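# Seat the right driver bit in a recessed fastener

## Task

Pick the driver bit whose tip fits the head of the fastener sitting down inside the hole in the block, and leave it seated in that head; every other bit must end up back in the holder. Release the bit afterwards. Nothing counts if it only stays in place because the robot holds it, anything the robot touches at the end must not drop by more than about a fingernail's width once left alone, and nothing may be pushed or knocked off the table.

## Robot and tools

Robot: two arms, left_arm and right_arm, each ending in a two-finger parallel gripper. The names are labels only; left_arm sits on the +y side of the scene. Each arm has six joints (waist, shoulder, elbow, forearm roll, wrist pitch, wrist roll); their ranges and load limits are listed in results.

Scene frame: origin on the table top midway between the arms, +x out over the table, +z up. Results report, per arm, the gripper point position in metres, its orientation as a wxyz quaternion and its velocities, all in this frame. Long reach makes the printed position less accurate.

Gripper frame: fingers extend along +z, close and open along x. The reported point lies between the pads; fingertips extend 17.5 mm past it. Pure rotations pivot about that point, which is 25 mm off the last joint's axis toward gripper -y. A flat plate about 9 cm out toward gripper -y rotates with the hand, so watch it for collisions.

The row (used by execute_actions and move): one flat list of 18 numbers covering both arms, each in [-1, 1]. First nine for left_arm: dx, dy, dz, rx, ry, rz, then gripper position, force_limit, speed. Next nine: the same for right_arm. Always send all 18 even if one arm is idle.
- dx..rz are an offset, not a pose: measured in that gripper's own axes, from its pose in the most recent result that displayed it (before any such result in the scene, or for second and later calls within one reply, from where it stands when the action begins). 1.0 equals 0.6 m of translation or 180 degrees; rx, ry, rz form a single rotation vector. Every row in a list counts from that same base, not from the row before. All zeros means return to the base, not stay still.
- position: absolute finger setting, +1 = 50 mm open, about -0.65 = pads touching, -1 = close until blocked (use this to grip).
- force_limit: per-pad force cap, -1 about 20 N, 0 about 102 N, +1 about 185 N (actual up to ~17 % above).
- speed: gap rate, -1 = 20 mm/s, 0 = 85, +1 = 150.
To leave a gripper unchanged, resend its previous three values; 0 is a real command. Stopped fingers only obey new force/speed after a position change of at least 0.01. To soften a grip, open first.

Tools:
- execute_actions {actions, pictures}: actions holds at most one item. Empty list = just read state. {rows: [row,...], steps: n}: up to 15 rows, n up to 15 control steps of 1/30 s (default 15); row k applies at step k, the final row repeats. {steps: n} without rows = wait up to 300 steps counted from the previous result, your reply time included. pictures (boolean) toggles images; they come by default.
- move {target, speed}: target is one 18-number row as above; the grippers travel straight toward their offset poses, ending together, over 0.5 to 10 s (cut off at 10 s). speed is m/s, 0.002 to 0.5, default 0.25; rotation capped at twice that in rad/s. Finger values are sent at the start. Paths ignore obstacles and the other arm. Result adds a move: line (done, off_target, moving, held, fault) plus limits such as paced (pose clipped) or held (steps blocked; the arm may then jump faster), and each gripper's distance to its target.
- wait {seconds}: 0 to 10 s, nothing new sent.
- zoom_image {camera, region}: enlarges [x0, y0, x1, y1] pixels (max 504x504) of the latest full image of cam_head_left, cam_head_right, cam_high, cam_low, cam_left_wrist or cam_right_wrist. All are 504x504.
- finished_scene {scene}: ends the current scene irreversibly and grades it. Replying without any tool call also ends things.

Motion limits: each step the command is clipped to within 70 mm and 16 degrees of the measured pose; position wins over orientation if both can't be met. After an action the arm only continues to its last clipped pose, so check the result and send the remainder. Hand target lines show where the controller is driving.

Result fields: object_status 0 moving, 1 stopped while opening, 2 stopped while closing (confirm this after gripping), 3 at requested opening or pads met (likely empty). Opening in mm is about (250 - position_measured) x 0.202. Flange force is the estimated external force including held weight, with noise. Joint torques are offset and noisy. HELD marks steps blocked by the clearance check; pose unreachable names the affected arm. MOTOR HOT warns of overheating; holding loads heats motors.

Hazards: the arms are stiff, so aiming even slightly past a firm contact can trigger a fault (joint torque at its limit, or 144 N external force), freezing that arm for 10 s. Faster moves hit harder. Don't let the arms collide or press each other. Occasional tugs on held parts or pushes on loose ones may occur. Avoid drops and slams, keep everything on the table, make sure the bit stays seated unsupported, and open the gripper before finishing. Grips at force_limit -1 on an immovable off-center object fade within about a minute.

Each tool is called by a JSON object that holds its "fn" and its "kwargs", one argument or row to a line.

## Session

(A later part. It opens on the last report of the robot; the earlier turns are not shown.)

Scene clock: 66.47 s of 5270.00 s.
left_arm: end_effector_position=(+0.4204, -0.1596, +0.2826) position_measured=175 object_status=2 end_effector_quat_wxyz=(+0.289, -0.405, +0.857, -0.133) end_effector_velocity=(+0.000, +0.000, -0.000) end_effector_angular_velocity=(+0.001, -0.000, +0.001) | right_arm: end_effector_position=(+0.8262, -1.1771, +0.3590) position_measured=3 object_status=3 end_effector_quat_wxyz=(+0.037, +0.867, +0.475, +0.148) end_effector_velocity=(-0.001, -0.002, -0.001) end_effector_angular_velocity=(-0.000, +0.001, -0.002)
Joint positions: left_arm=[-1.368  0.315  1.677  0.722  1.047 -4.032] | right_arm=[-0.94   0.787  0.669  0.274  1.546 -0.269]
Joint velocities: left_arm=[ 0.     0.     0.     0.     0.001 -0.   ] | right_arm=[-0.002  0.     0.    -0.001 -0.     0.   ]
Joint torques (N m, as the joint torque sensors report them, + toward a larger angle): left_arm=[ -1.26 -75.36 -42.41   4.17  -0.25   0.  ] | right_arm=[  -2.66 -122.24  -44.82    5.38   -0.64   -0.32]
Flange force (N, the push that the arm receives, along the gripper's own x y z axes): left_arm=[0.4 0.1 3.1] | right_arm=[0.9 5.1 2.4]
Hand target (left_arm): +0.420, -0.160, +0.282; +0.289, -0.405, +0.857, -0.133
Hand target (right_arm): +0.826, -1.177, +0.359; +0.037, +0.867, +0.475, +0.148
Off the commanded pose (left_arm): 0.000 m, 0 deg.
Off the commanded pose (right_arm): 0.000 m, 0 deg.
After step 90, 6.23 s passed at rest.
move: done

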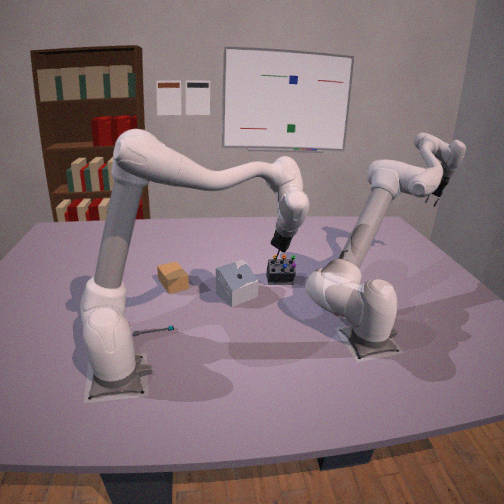

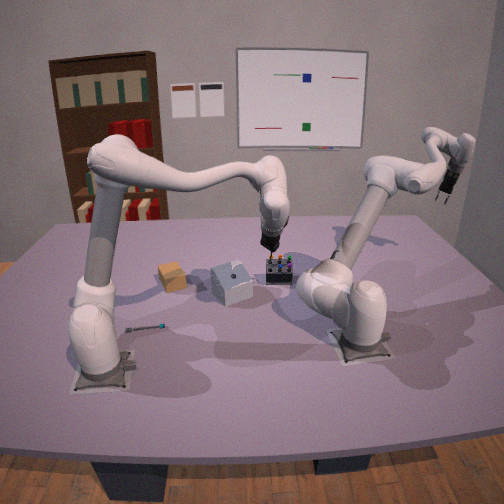

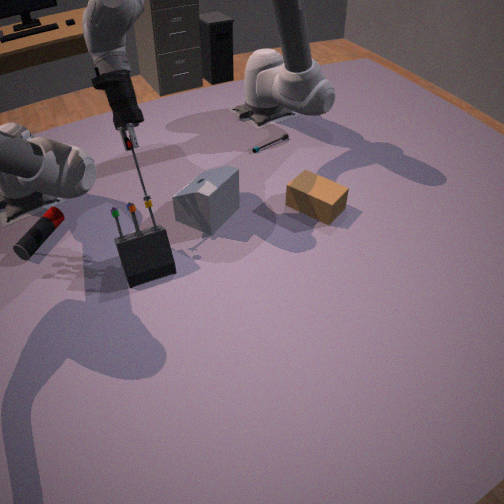

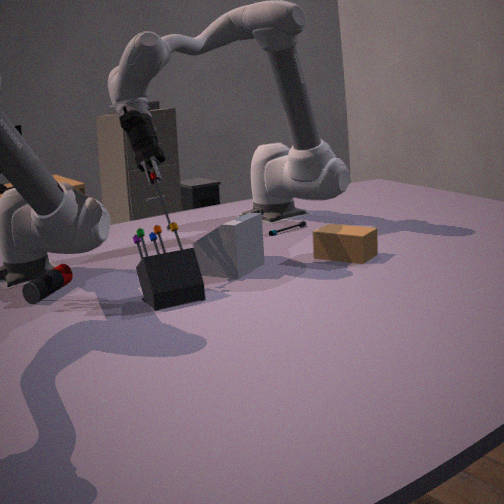

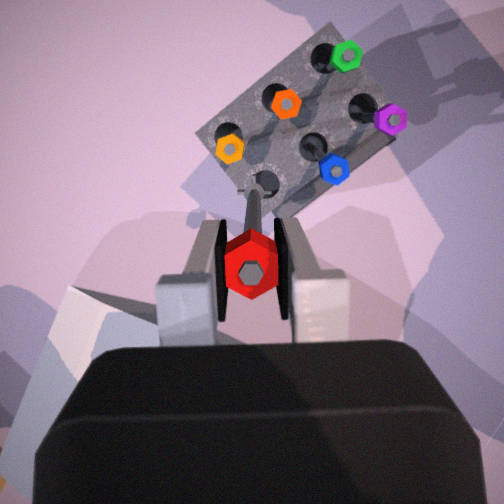

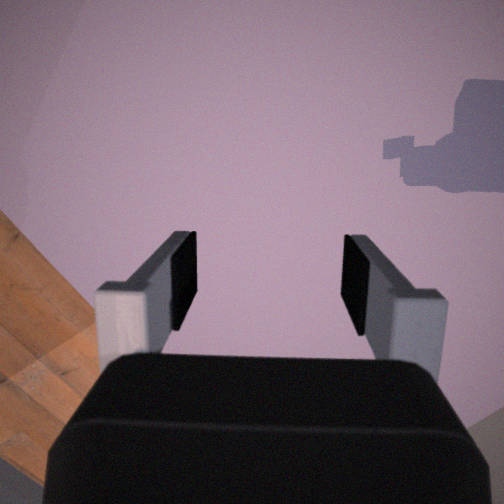

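{"fn": "move", "kwargs": {
  "target": [-0.119,0.175,-0.059,-0.107,-0.0228,0.0428,-1,-0.3,-0.5,0,0,0,0,0,0,1,0,0],
  "speed": 0.12
}}

{"fn": "move", "kwargs": {
  "target": [0,0,0.06,0,0,0,-1,-0.3,-0.5,0,0,0,0,0,0,1,0,0],
  "speed": 0.04
}}

{"fn": "zoom_image", "kwargs": {
  "camera": "cam_left_wrist",
  "region": [190,120,320,250]
}}

Scene clock: 77.63 s of 5270.00 s.
left_arm: end_effector_position=(+0.3705, -0.0377, +0.2900) position_measured=175 object_status=2 end_effector_quat_wxyz=(+0.256, -0.393, +0.882, +0.046) end_effector_velocity=(-0.000, -0.000, +0.000) end_effector_angular_velocity=(+0.001, -0.000, -0.002) | right_arm: end_effector_position=(+0.8262, -1.1771, +0.3590) position_measured=3 object_status=3 end_effector_quat_wxyz=(+0.037, +0.867, +0.475, +0.148) end_effector_velocity=(-0.001, -0.000, -0.000) end_effector_angular_velocity=(-0.002, +0.003, -0.000)
Joint positions: left_arm=[-1.342  0.241  1.704  0.522  1.364 -3.776] | right_arm=[-0.94   0.787  0.669  0.274  1.546 -0.269]
Joint velocities: left_arm=[-0.001  0.    -0.     0.001  0.001  0.001] | right_arm=[ 0.    -0.     0.    -0.004 -0.     0.   ]
Joint torques (N m, as the joint torque sensors report them, + toward a larger angle): left_arm=[  0.98 -66.15 -42.38   4.82   0.47   0.08] | right_arm=[  -0.38 -123.98  -44.33    5.24   -0.42   -0.47]
Flange force (N, the push that the arm receives, along the gripper's own x y z axes): left_arm=[1.2 3.3 0.8] | right_arm=[-1.5 10.9 1.5]
Hand target (left_arm): +0.370, -0.038, +0.290; +0.256, -0.393, +0.882, +0.046
Hand target (right_arm): +0.826, -1.177, +0.359; +0.037, +0.867, +0.475, +0.148
Off the commanded pose (left_arm): 0.000 m, 0 deg.
Off the commanded pose (right_arm): 0.000 m, 0 deg.
After step 90, 6.37 s passed at rest.
move: done

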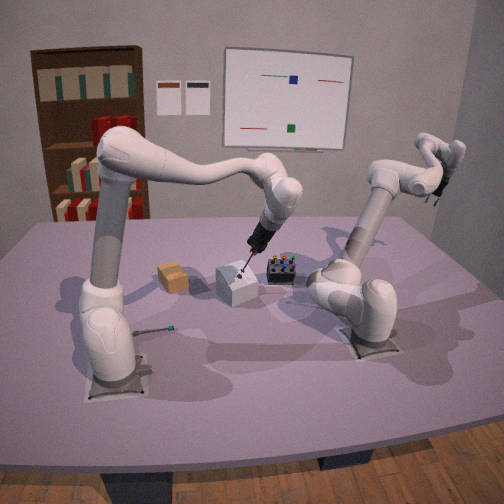

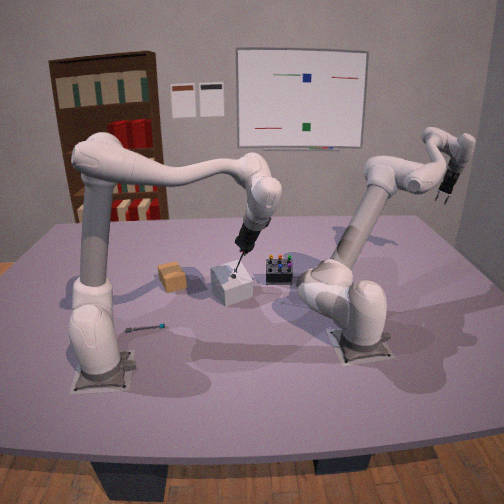

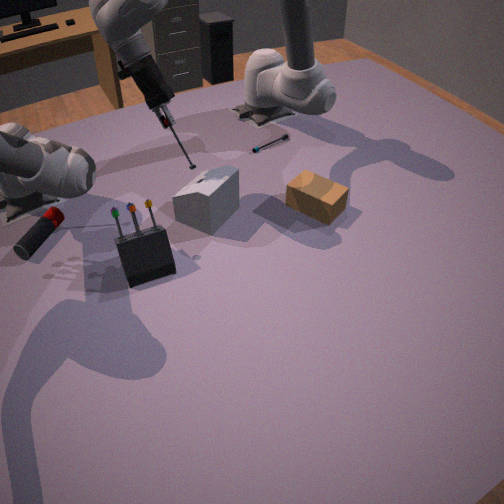

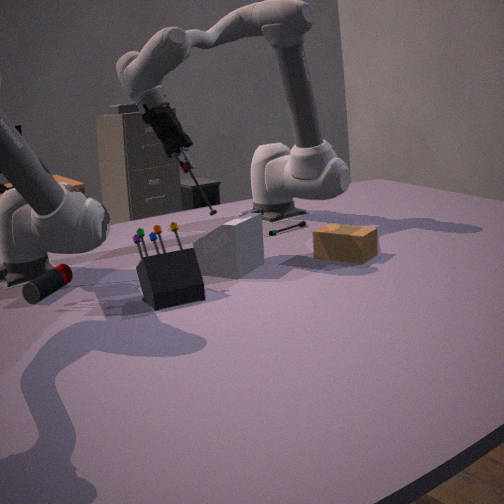

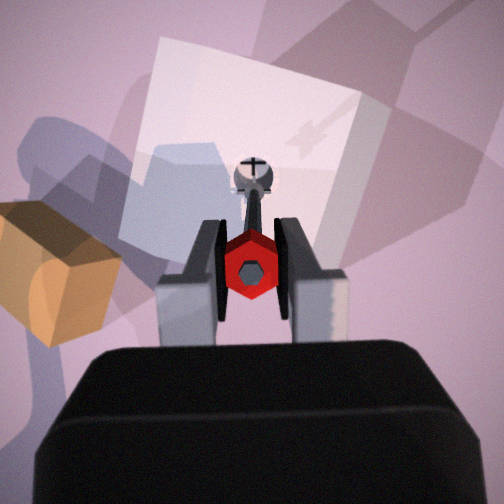

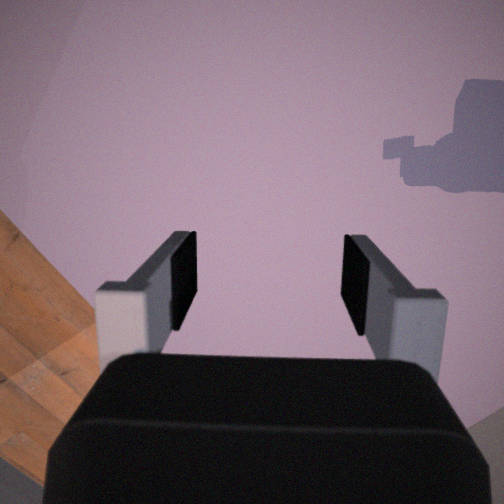

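Scene clock: 78.77 s of 5270.00 s.
left_arm: end_effector_position=(+0.3855, -0.0276, +0.2588) position_measured=175 object_status=2 end_effector_quat_wxyz=(+0.256, -0.393, +0.882, +0.046) end_effector_velocity=(+0.000, +0.000, +0.000) end_effector_angular_velocity=(-0.000, -0.000, +0.000) | right_arm: end_effector_position=(+0.8262, -1.1771, +0.3590) position_measured=3 object_status=3 end_effector_quat_wxyz=(+0.037, +0.867, +0.475, +0.148) end_effector_velocity=(+0.001, +0.001, +0.001) end_effector_angular_velocity=(-0.002, -0.001, +0.002)
Joint positions: left_arm=[-1.316  0.257  1.745  0.534  1.304 -3.784] | right_arm=[-0.94   0.787  0.669  0.274  1.546 -0.269]
Joint velocities: left_arm=[ 0. -0.  0.  0.  0. -0.] | right_arm=[ 0.002 -0.001 -0.001 -0.    -0.001 -0.   ]
Joint torques (N m, as the joint torque sensors report them, + toward a larger angle): left_arm=[  2.21 -68.49 -43.24   4.61   0.44  -0.13] | right_arm=[  -1.27 -122.77  -44.71    5.09   -0.87   -0.49]
Flange force (N, the push that the arm receives, along the gripper's own x y z axes): left_arm=[2.0 5.5 1.6] | right_arm=[0.7 7.3 1.6]
Hand target (left_arm): +0.385, -0.028, +0.259; +0.256, -0.393, +0.882, +0.046
Hand target (right_arm): +0.826, -1.177, +0.359; +0.037, +0.867, +0.475, +0.148
Off the commanded pose (left_arm): 0.000 m, 0 deg.
Off the commanded pose (right_arm): 0.000 m, 0 deg.
move: done

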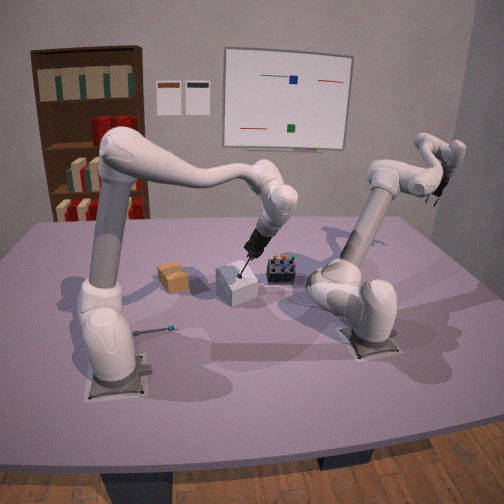

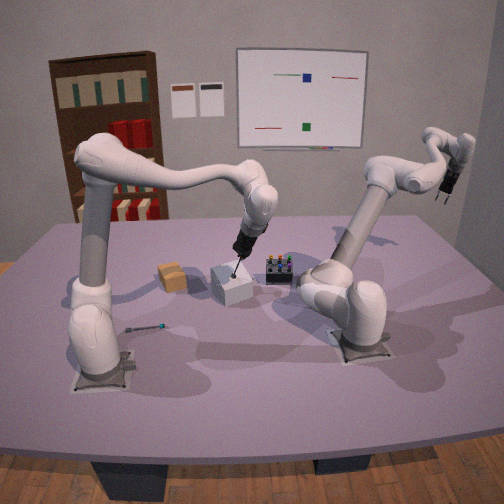

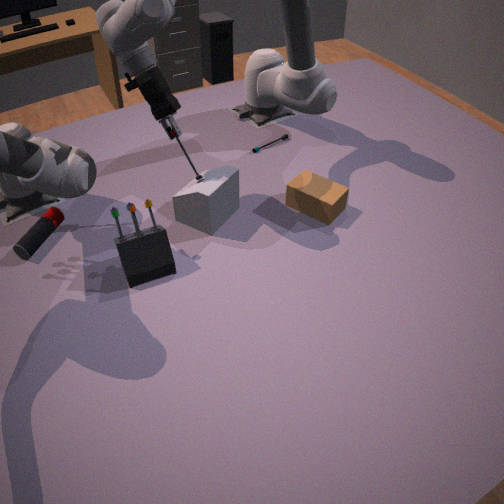

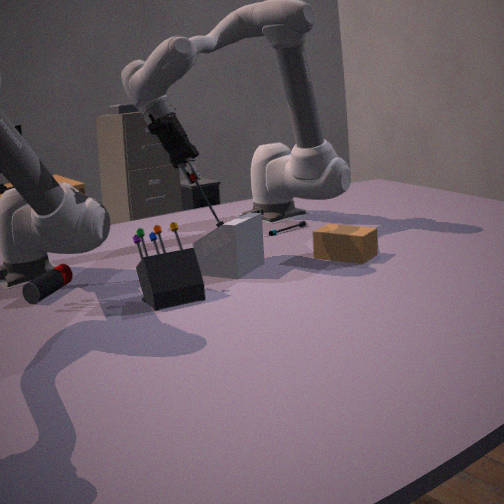

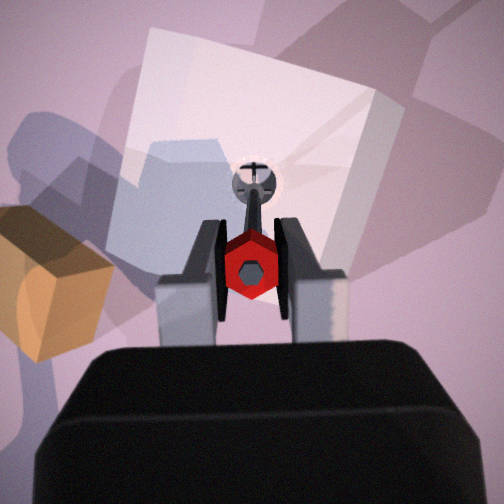

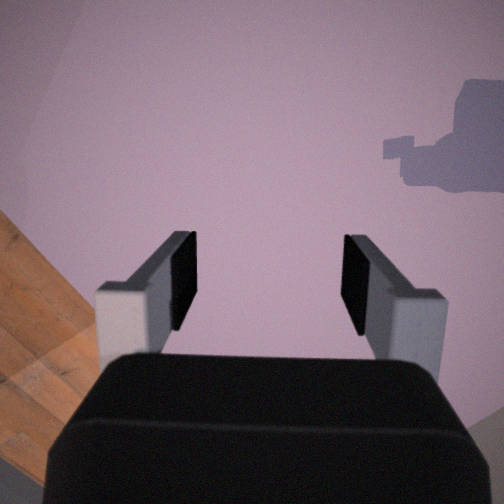

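Region (190, 120, 320, 250) of cam_left_wrist's 504x504 image, scaled by 3.877, with more detail than that image has.

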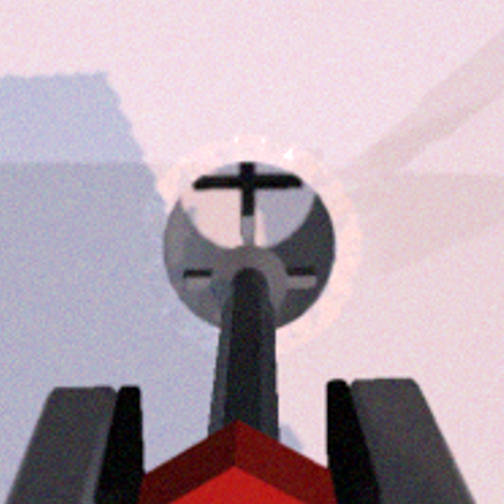

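{"fn": "move", "kwargs": {
  "target": [0,0.0095,0.03,0.011,0,0,-1,-0.3,-0.5,0,0,0,0,0,0,1,0,0],
  "speed": 0.015
}}

{"fn": "zoom_image", "kwargs": {
  "camera": "cam_left_wrist",
  "region": [190,120,320,250]
}}

Scene clock: 84.80 s of 5270.00 s.
left_arm: end_effector_position=(+0.3889, -0.0186, +0.2426) position_measured=175 object_status=2 end_effector_quat_wxyz=(+0.263, -0.389, +0.882, +0.031) end_effector_velocity=(-0.001, -0.000, -0.000) end_effector_angular_velocity=(+0.001, -0.000, -0.001) | right_arm: end_effector_position=(+0.8262, -1.1771, +0.3590) position_measured=3 object_status=3 end_effector_quat_wxyz=(+0.037, +0.867, +0.475, +0.148) end_effector_velocity=(+0.000, +0.000, +0.001) end_effector_angular_velocity=(-0.001, +0.000, +0.000)
Joint positions: left_arm=[-1.311  0.245  1.796  0.563  1.24  -3.808] | right_arm=[-0.94   0.787  0.669  0.274  1.546 -0.269]
Joint velocities: left_arm=[-0.001 -0.     0.001  0.001  0.    -0.   ] | right_arm=[ 0.001 -0.001 -0.    -0.001  0.     0.   ]
Joint torques (N m, as the joint torque sensors report them, + toward a larger angle): left_arm=[  0.84 -65.28 -41.38   4.62   0.42  -0.04] | right_arm=[  -0.92 -122.85  -45.36    5.38   -0.59   -0.43]
Flange force (N, the push that the arm receives, along the gripper's own x y z axes): left_arm=[0.2 3.9 0.3] | right_arm=[-0.4 3.5 2.7]
Hand target (left_arm): +0.389, -0.019, +0.243; +0.263, -0.389, +0.882, +0.031
Hand target (right_arm): +0.826, -1.177, +0.359; +0.037, +0.867, +0.475, +0.148
Off the commanded pose (left_arm): 0.000 m, 0 deg.
Off the commanded pose (right_arm): 0.000 m, 0 deg.
After step 90, 1.53 s passed at rest.
move: done

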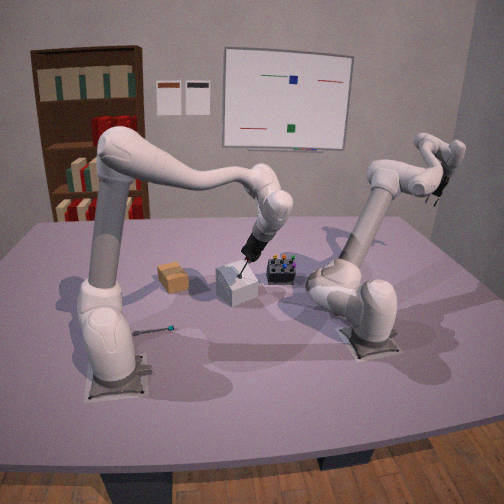

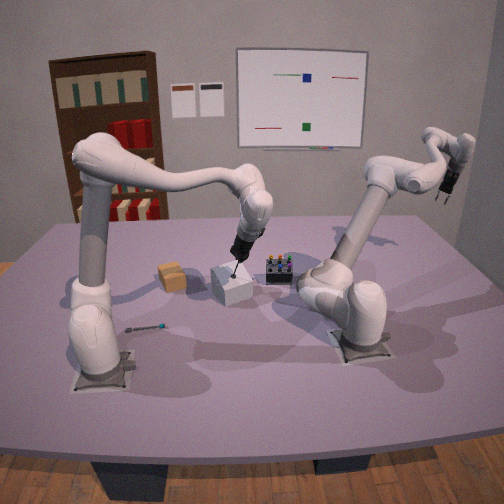

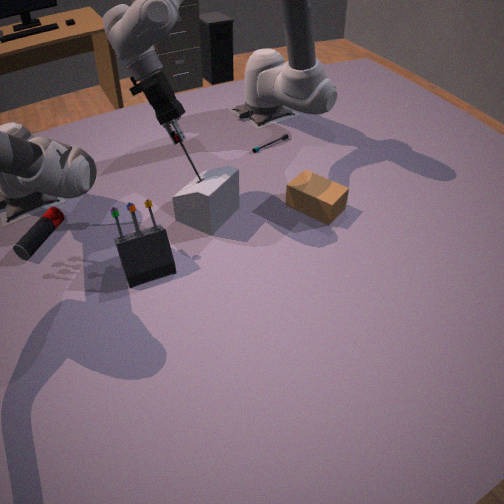

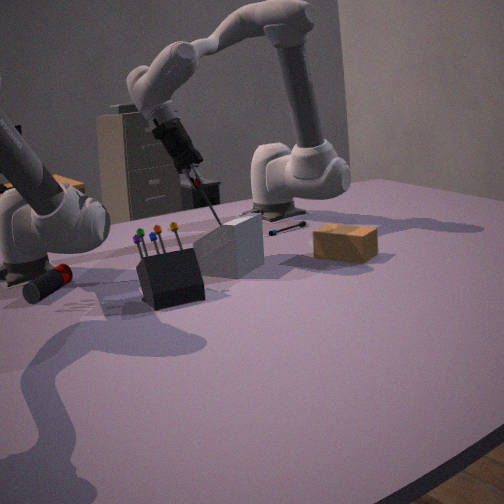

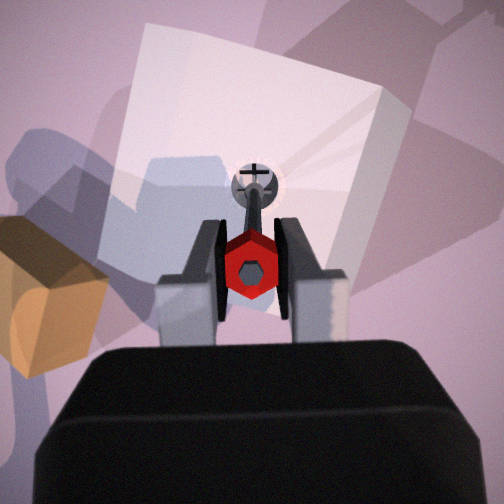

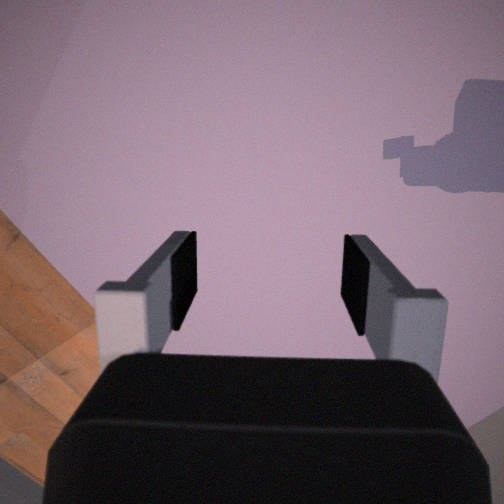

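Region (190, 120, 320, 250) of cam_left_wrist's 504x504 image, scaled by 3.877, with more detail than that image has.

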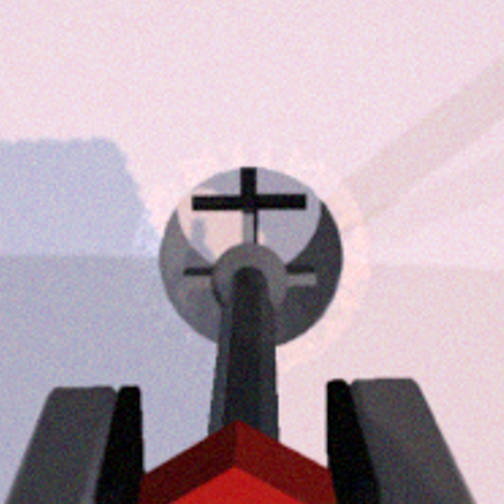

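{"fn": "move", "kwargs": {
  "target": [0,-0.006,0.002,0,0,0,-1,-0.3,-0.5,0,0,0,0,0,0,1,0,0],
  "speed": 0.01
}}

{"fn": "move", "kwargs": {
  "target": [0,0,0.07,0,0,0,-1,-0.3,-0.5,0,0,0,0,0,0,1,0,0],
  "speed": 0.015
}}

{"fn": "zoom_image", "kwargs": {
  "camera": "cam_left_wrist",
  "region": [190,120,320,250]
}}

Scene clock: 88.37 s of 5270.00 s.
left_arm: end_effector_position=(+0.3919, -0.0208, +0.2421) position_measured=175 object_status=2 end_effector_quat_wxyz=(+0.263, -0.389, +0.882, +0.031) end_effector_velocity=(-0.001, -0.000, +0.000) end_effector_angular_velocity=(-0.002, +0.001, +0.001) | right_arm: end_effector_position=(+0.8262, -1.1771, +0.3590) position_measured=3 object_status=3 end_effector_quat_wxyz=(+0.037, +0.867, +0.475, +0.148) end_effector_velocity=(+0.000, +0.001, -0.000) end_effector_angular_velocity=(+0.001, -0.000, +0.001)
Joint positions: left_arm=[-1.308  0.251  1.791  0.564  1.239 -3.806] | right_arm=[-0.94   0.787  0.669  0.274  1.546 -0.269]
Joint velocities: left_arm=[-0.001 -0.001 -0.    -0.002  0.001 -0.001] | right_arm=[ 0.    -0.     0.     0.001  0.    -0.   ]
Joint torques (N m, as the joint torque sensors report them, + toward a larger angle): left_arm=[  0.12 -63.59 -41.56   4.61  -0.04  -0.19] | right_arm=[  -2.   -122.33  -44.18    5.31   -0.54   -0.2 ]
Flange force (N, the push that the arm receives, along the gripper's own x y z axes): left_arm=[-2.4 6.3 -1.2] | right_arm=[0.0 7.9 1.4]
Hand target (left_arm): +0.392, -0.021, +0.242; +0.263, -0.389, +0.882, +0.031
Hand target (right_arm): +0.826, -1.177, +0.359; +0.037, +0.867, +0.475, +0.148
Off the commanded pose (left_arm): 0.000 m, 0 deg.
Off the commanded pose (right_arm): 0.000 m, 0 deg.
move: done

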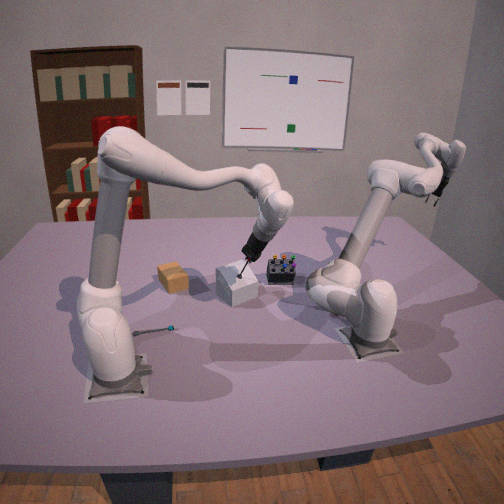

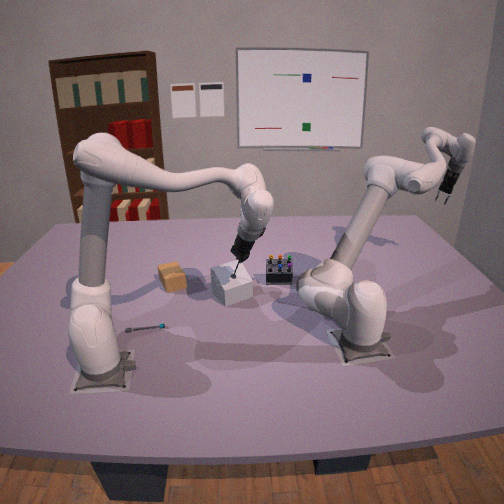

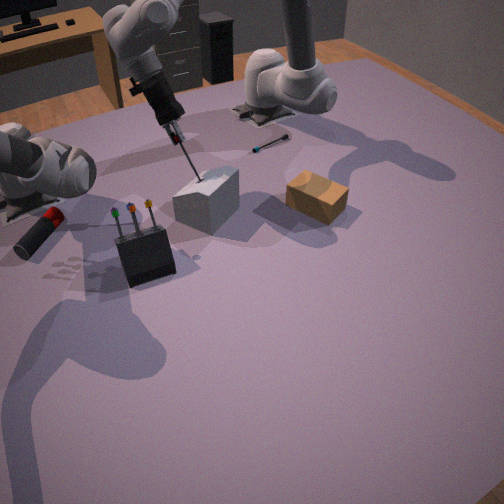

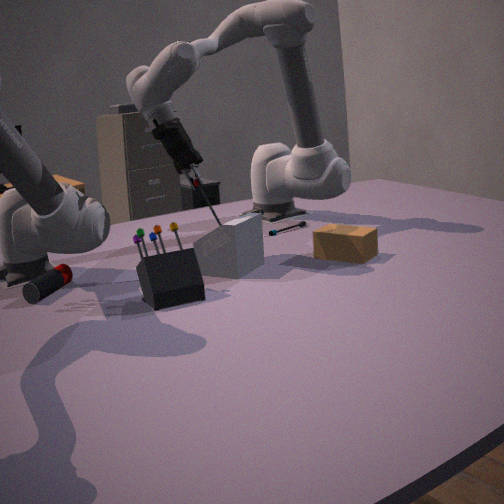

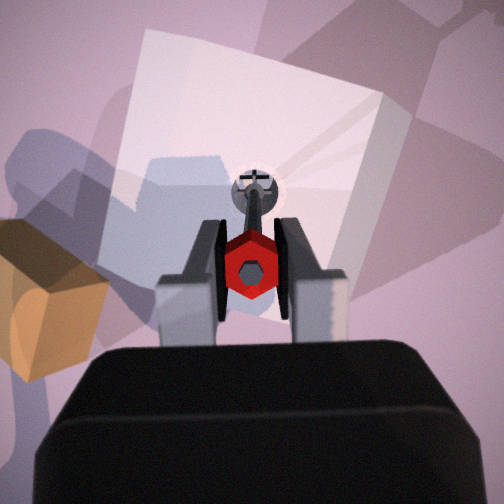

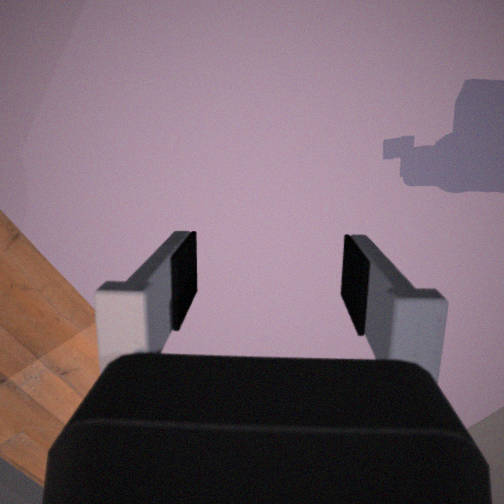

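Scene clock: 91.40 s of 5270.00 s.
left_arm: end_effector_position=(+0.4104, -0.0100, +0.2060) position_measured=175 object_status=2 end_effector_quat_wxyz=(+0.263, -0.389, +0.882, +0.031) end_effector_velocity=(+0.001, +0.000, -0.000) end_effector_angular_velocity=(+0.001, -0.000, -0.000) | right_arm: end_effector_position=(+0.8262, -1.1771, +0.3590) position_measured=3 object_status=3 end_effector_quat_wxyz=(+0.037, +0.867, +0.475, +0.148) end_effector_velocity=(-0.002, -0.002, +0.000) end_effector_angular_velocity=(-0.001, +0.001, -0.002)
Joint positions: left_arm=[-1.276  0.277  1.829  0.584  1.169 -3.818] | right_arm=[-0.94   0.787  0.669  0.274  1.546 -0.269]
Joint velocities: left_arm=[ 0.001  0.     0.     0.001 -0.     0.001] | right_arm=[-0.002 -0.    -0.001 -0.001  0.    -0.   ]
Joint torques (N m, as the joint torque sensors report them, + toward a larger angle): left_arm=[ -0.1  -68.87 -40.77   4.41   0.39  -0.2 ] | right_arm=[  -1.86 -122.02  -43.86    5.27   -0.18   -0.43]
Flange force (N, the push that the arm receives, along the gripper's own x y z axes): left_arm=[0.1 2.2 2.1] | right_arm=[0.3 8.0 1.2]
Hand target (left_arm): +0.410, -0.010, +0.206; +0.263, -0.389, +0.882, +0.031
Hand target (right_arm): +0.826, -1.177, +0.359; +0.037, +0.867, +0.475, +0.148
Off the commanded pose (left_arm): 0.000 m, 0 deg.
Off the commanded pose (right_arm): 0.000 m, 0 deg.
move: done

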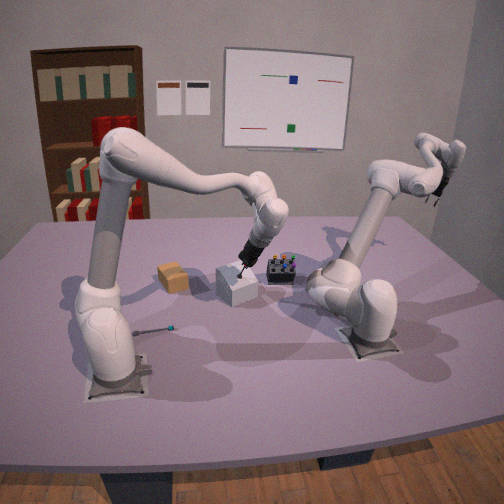

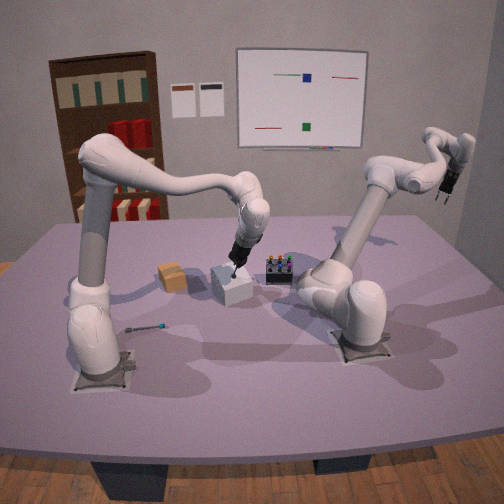

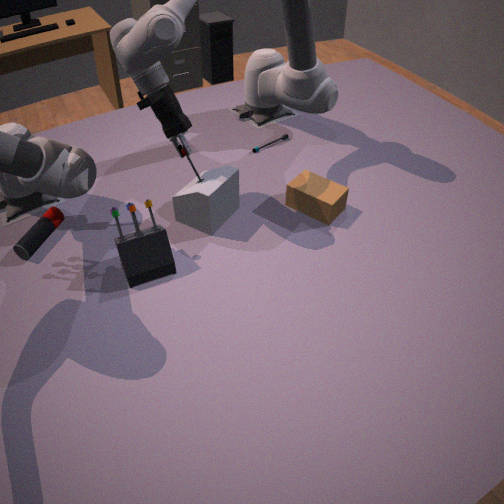

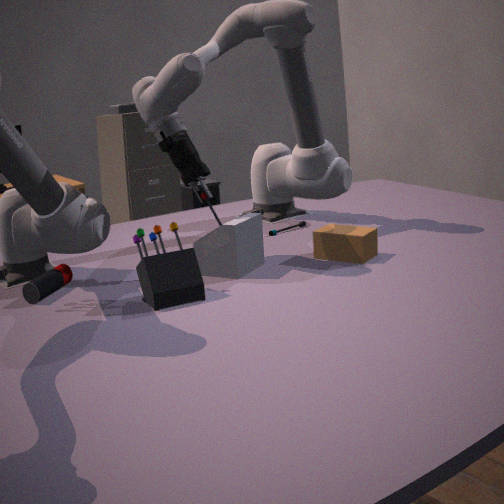

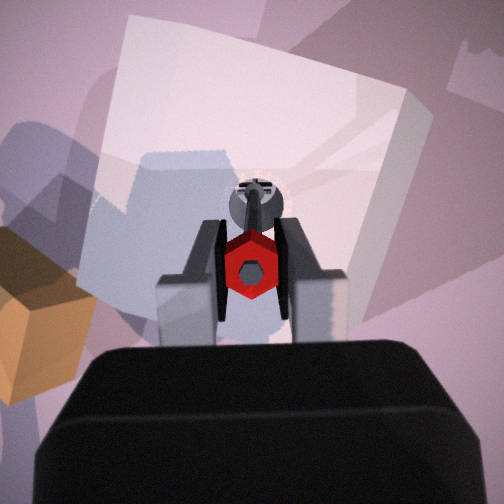

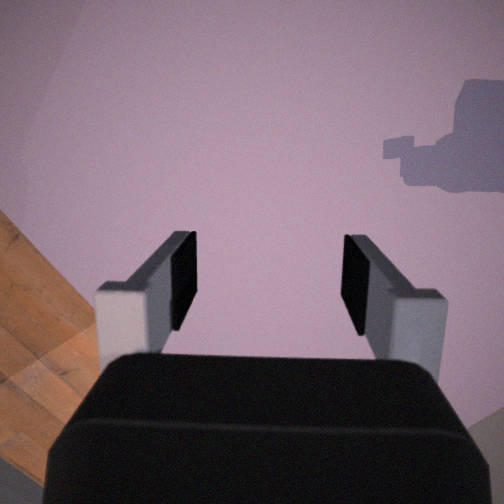

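Region (190, 120, 320, 250) of cam_left_wrist's 504x504 image, scaled by 3.877, with more detail than that image has.

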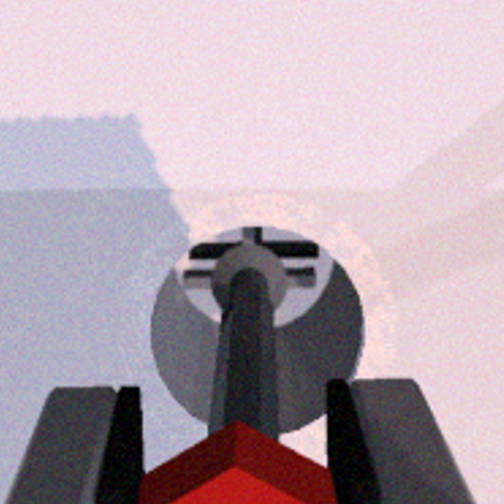

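{"fn": "move", "kwargs": {
  "target": [0.0015,-0.0025,0.013,0,0,0,-1,-0.3,-0.5,0,0,0,0,0,0,1,0,0],
  "speed": 0.006
}}

{"fn": "zoom_image", "kwargs": {
  "camera": "cam_left_wrist",
  "region": [220,160,290,230]
}}

Scene clock: 96.30 s of 5270.00 s.
left_arm: end_effector_position=(+0.4144, -0.0096, +0.1991) position_measured=175 object_status=2 end_effector_quat_wxyz=(+0.263, -0.389, +0.882, +0.031) end_effector_velocity=(+0.000, -0.000, -0.000) end_effector_angular_velocity=(+0.000, +0.000, -0.000) | right_arm: end_effector_position=(+0.8262, -1.1771, +0.3590) position_measured=3 object_status=3 end_effector_quat_wxyz=(+0.037, +0.867, +0.475, +0.148) end_effector_velocity=(-0.001, -0.001, -0.000) end_effector_angular_velocity=(+0.000, +0.001, -0.001)
Joint positions: left_arm=[-1.27   0.285  1.832  0.588  1.157 -3.82 ] | right_arm=[-0.94   0.787  0.669  0.274  1.546 -0.269]
Joint velocities: left_arm=[ 0.001  0.001 -0.    -0.    -0.001  0.001] | right_arm=[-0.001 -0.     0.001 -0.001 -0.     0.001]
Joint torques (N m, as the joint torque sensors report them, + toward a larger angle): left_arm=[  0.24 -69.37 -39.76   4.24   0.26  -0.16] | right_arm=[  -0.93 -120.9   -43.87    5.15   -0.5    -0.6 ]
Flange force (N, the push that the arm receives, along the gripper's own x y z axes): left_arm=[1.0 0.9 1.4] | right_arm=[0.3 6.1 0.9]
Hand target (left_arm): +0.414, -0.010, +0.199; +0.263, -0.389, +0.882, +0.031
Hand target (right_arm): +0.826, -1.177, +0.359; +0.037, +0.867, +0.475, +0.148
Off the commanded pose (left_arm): 0.000 m, 0 deg.
Off the commanded pose (right_arm): 0.000 m, 0 deg.
After step 90, 0.33 s passed at rest.
move: done

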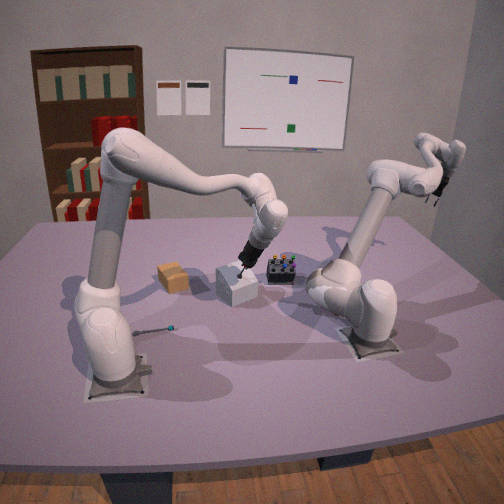

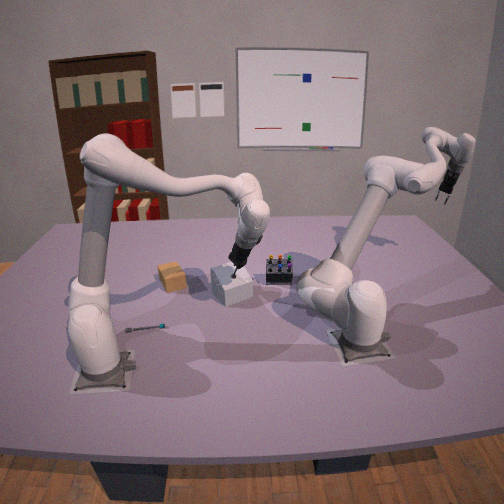

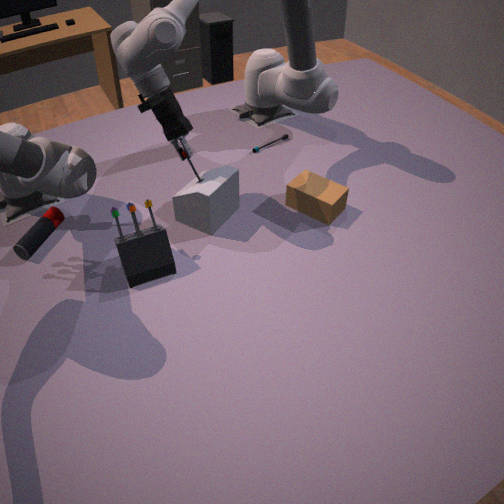

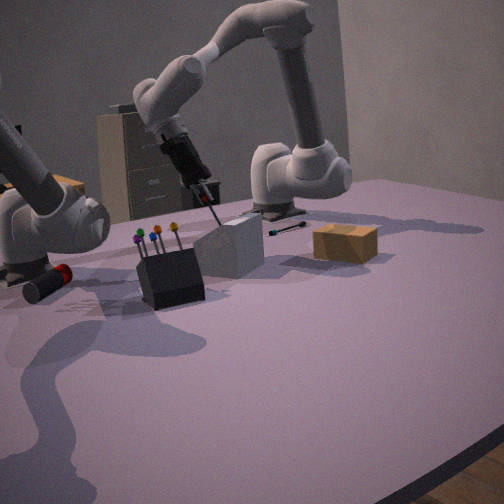

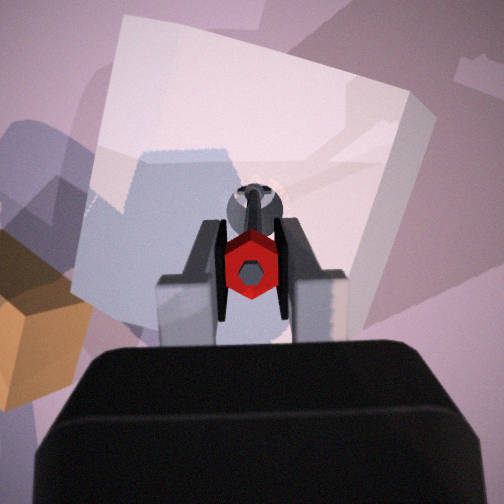

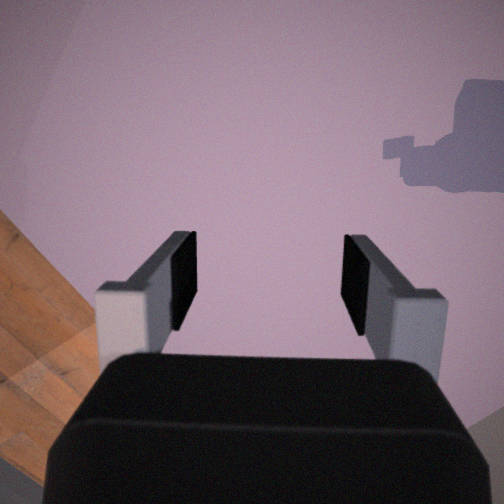

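Region (220, 160, 290, 230) of cam_left_wrist's 504x504 image, scaled by 7.200, with more detail than that image has.

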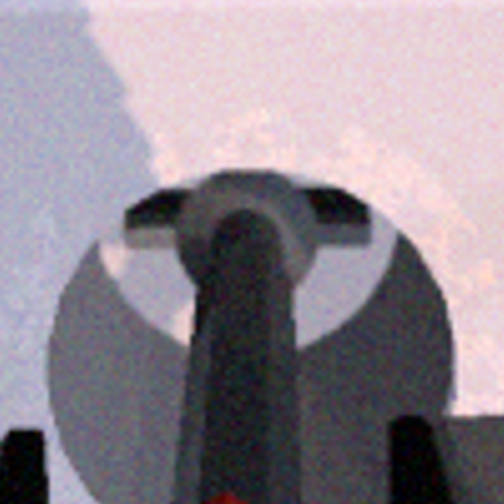

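Descend in small steps.

{"fn": "move", "kwargs": {
  "target": [0,0,0.005,0,0,0,-1,-0.3,-0.5,0,0,0,0,0,0,1,0,0],
  "speed": 0.003
}}

{"fn": "execute_actions", "kwargs": {
  "actions": [
    {"rows":[[0,0,0.001,0,0,0,-1,-0.3,-0.5,0,0,0,0,0,0,1,0,0],[0,0,0.002,0,0,0,-1,-0.3,-0.5,0,0,0,0,0,0,1,0,0],[0,0,0.003,0,0,0,-1,-0.3,-0.5,0,0,0,0,0,0,1,0,0]],"steps":15}
  ],
  "pictures": false
}}

Scene clock: 101.07 s of 5270.00 s.
left_arm: end_effector_position=(+0.4157, -0.0088, +0.1965) position_measured=175 object_status=2 end_effector_quat_wxyz=(+0.263, -0.389, +0.882, +0.031) end_effector_velocity=(+0.000, +0.001, -0.001) end_effector_angular_velocity=(+0.001, +0.001, +0.002) | right_arm: end_effector_position=(+0.8262, -1.1771, +0.3590) position_measured=3 object_status=3 end_effector_quat_wxyz=(+0.037, +0.867, +0.475, +0.148) end_effector_velocity=(-0.000, -0.001, -0.000) end_effector_angular_velocity=(+0.001, -0.001, -0.001)
Joint positions: left_arm=[-1.268  0.288  1.835  0.589  1.152 -3.821] | right_arm=[-0.94   0.787  0.669  0.274  1.546 -0.269]
Joint velocities: left_arm=[ 0.001  0.     0.001 -0.001  0.    -0.001] | right_arm=[-0.001  0.    -0.     0.001 -0.    -0.   ]
Joint torques (N m, as the joint torque sensors report them, + toward a larger angle): left_arm=[  3.11 -69.83 -39.93   4.65   0.43   0.07] | right_arm=[  -1.9  -120.86  -44.61    5.25   -0.66   -0.64]
Flange force (N, the push that the arm receives, along the gripper's own x y z axes): left_arm=[4.4 3.0 -0.8] | right_arm=[1.2 2.9 1.5]
Hand target (left_arm): +0.416, -0.009, +0.196; +0.263, -0.389, +0.882, +0.031
Hand target (right_arm): +0.826, -1.177, +0.359; +0.037, +0.867, +0.475, +0.148
Off the commanded pose (left_arm): 0.000 m, 0 deg.
Off the commanded pose (right_arm): 0.000 m, 0 deg.
After step 90, 0.53 s passed at rest.
move: done

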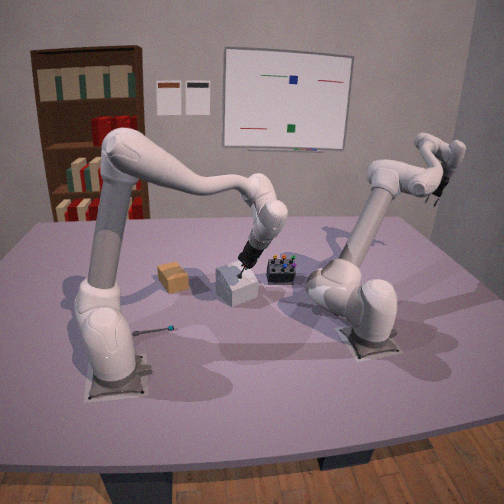

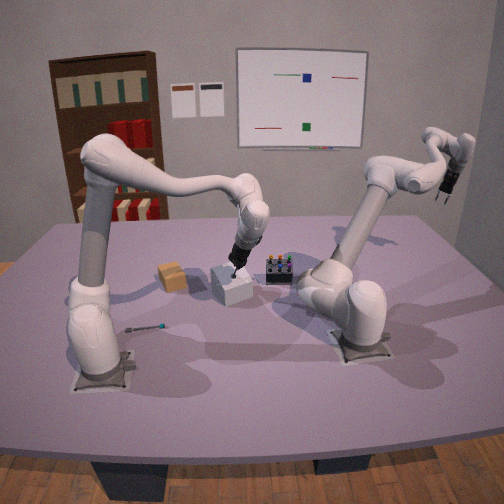

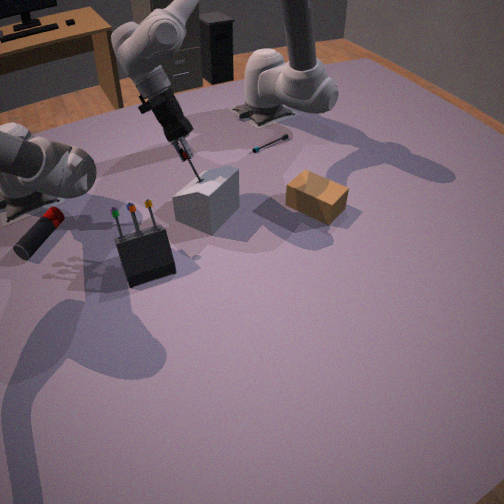

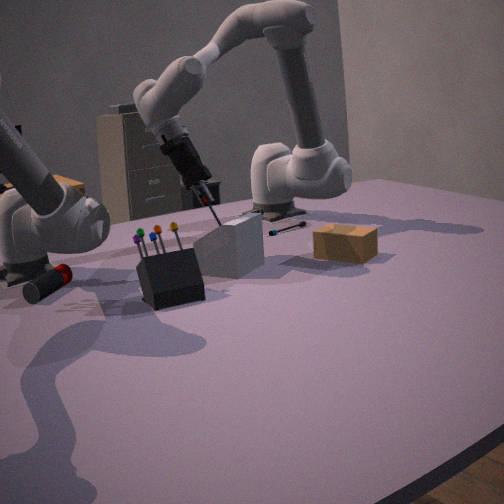

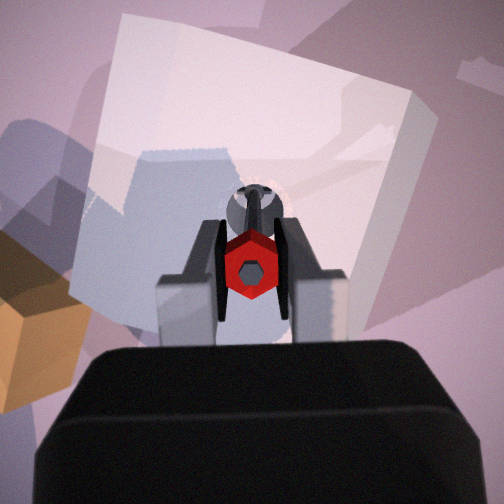

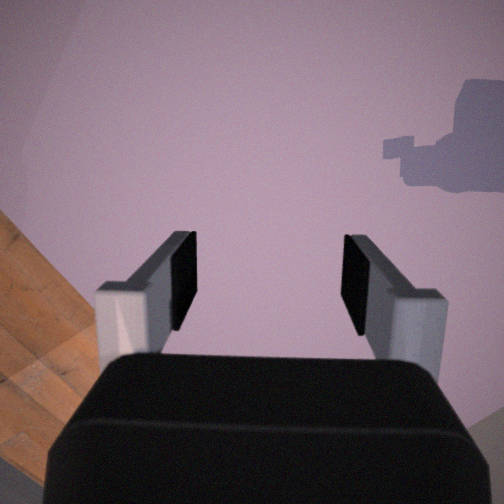

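Scene clock: 101.57 s of 5270.00 s.
left_arm: end_effector_position=(+0.4165, -0.0083, +0.1949) position_measured=175 object_status=2 end_effector_quat_wxyz=(+0.263, -0.389, +0.882, +0.031) end_effector_velocity=(-0.002, +0.000, -0.001) end_effector_angular_velocity=(+0.001, +0.002, +0.000) | right_arm: end_effector_position=(+0.8262, -1.1771, +0.3590) position_measured=3 object_status=3 end_effector_quat_wxyz=(+0.037, +0.867, +0.475, +0.148) end_effector_velocity=(-0.001, -0.001, +0.000) end_effector_angular_velocity=(+0.000, -0.002, -0.001)
Joint positions: left_arm=[-1.266  0.289  1.836  0.59   1.149 -3.822] | right_arm=[-0.94   0.787  0.669  0.274  1.546 -0.269]
Joint velocities: left_arm=[-0.002  0.     0.002 -0.002  0.001 -0.001] | right_arm=[-0.001 -0.    -0.001  0.001 -0.    -0.   ]
Joint torques (N m, as the joint torque sensors report them, + toward a larger angle): left_arm=[  1.81 -66.86 -39.93   4.3    0.21   0.03] | right_arm=[  -0.4  -121.14  -44.66    5.48   -0.46   -0.47]
Flange force (N, the push that the arm receives, along the gripper's own x y z axes): left_arm=[1.0 6.0 -1.4] | right_arm=[-1.1 2.1 1.3]
Hand target (left_arm): +0.417, -0.008, +0.195; +0.263, -0.389, +0.882, +0.031
Hand target (right_arm): +0.826, -1.177, +0.359; +0.037, +0.867, +0.475, +0.148
Off the commanded pose (left_arm): 0.000 m, 0 deg.
Off the commanded pose (right_arm): 0.000 m, 0 deg.
Steps of this call (steps 1 to 15: all 15 steps of this action). Readings (end_effector_position | what the end effector reports):
1: left_arm (+0.4158, -0.0088, +0.1964) | right_arm (+0.8262, -1.1771, +0.3590) | left_arm position_measured=175 object_status=2 | right_arm position_measured=3 object_status=3
2: left_arm (+0.4160, -0.0087, +0.1960) | right_arm (+0.8262, -1.1771, +0.3590) | left_arm position_measured=175 object_status=2 | right_arm position_measured=3 object_status=3
4: left_arm (+0.4165, -0.0084, +0.1950) | right_arm (+0.8262, -1.1771, +0.3590) | left_arm position_measured=175 object_status=2 | right_arm position_measured=3 object_status=3
8: left_arm (+0.4165, -0.0083, +0.1949) | right_arm (+0.8262, -1.1771, +0.3590) | left_arm position_measured=175 object_status=2 | right_arm position_measured=3 object_status=3
15: the state above


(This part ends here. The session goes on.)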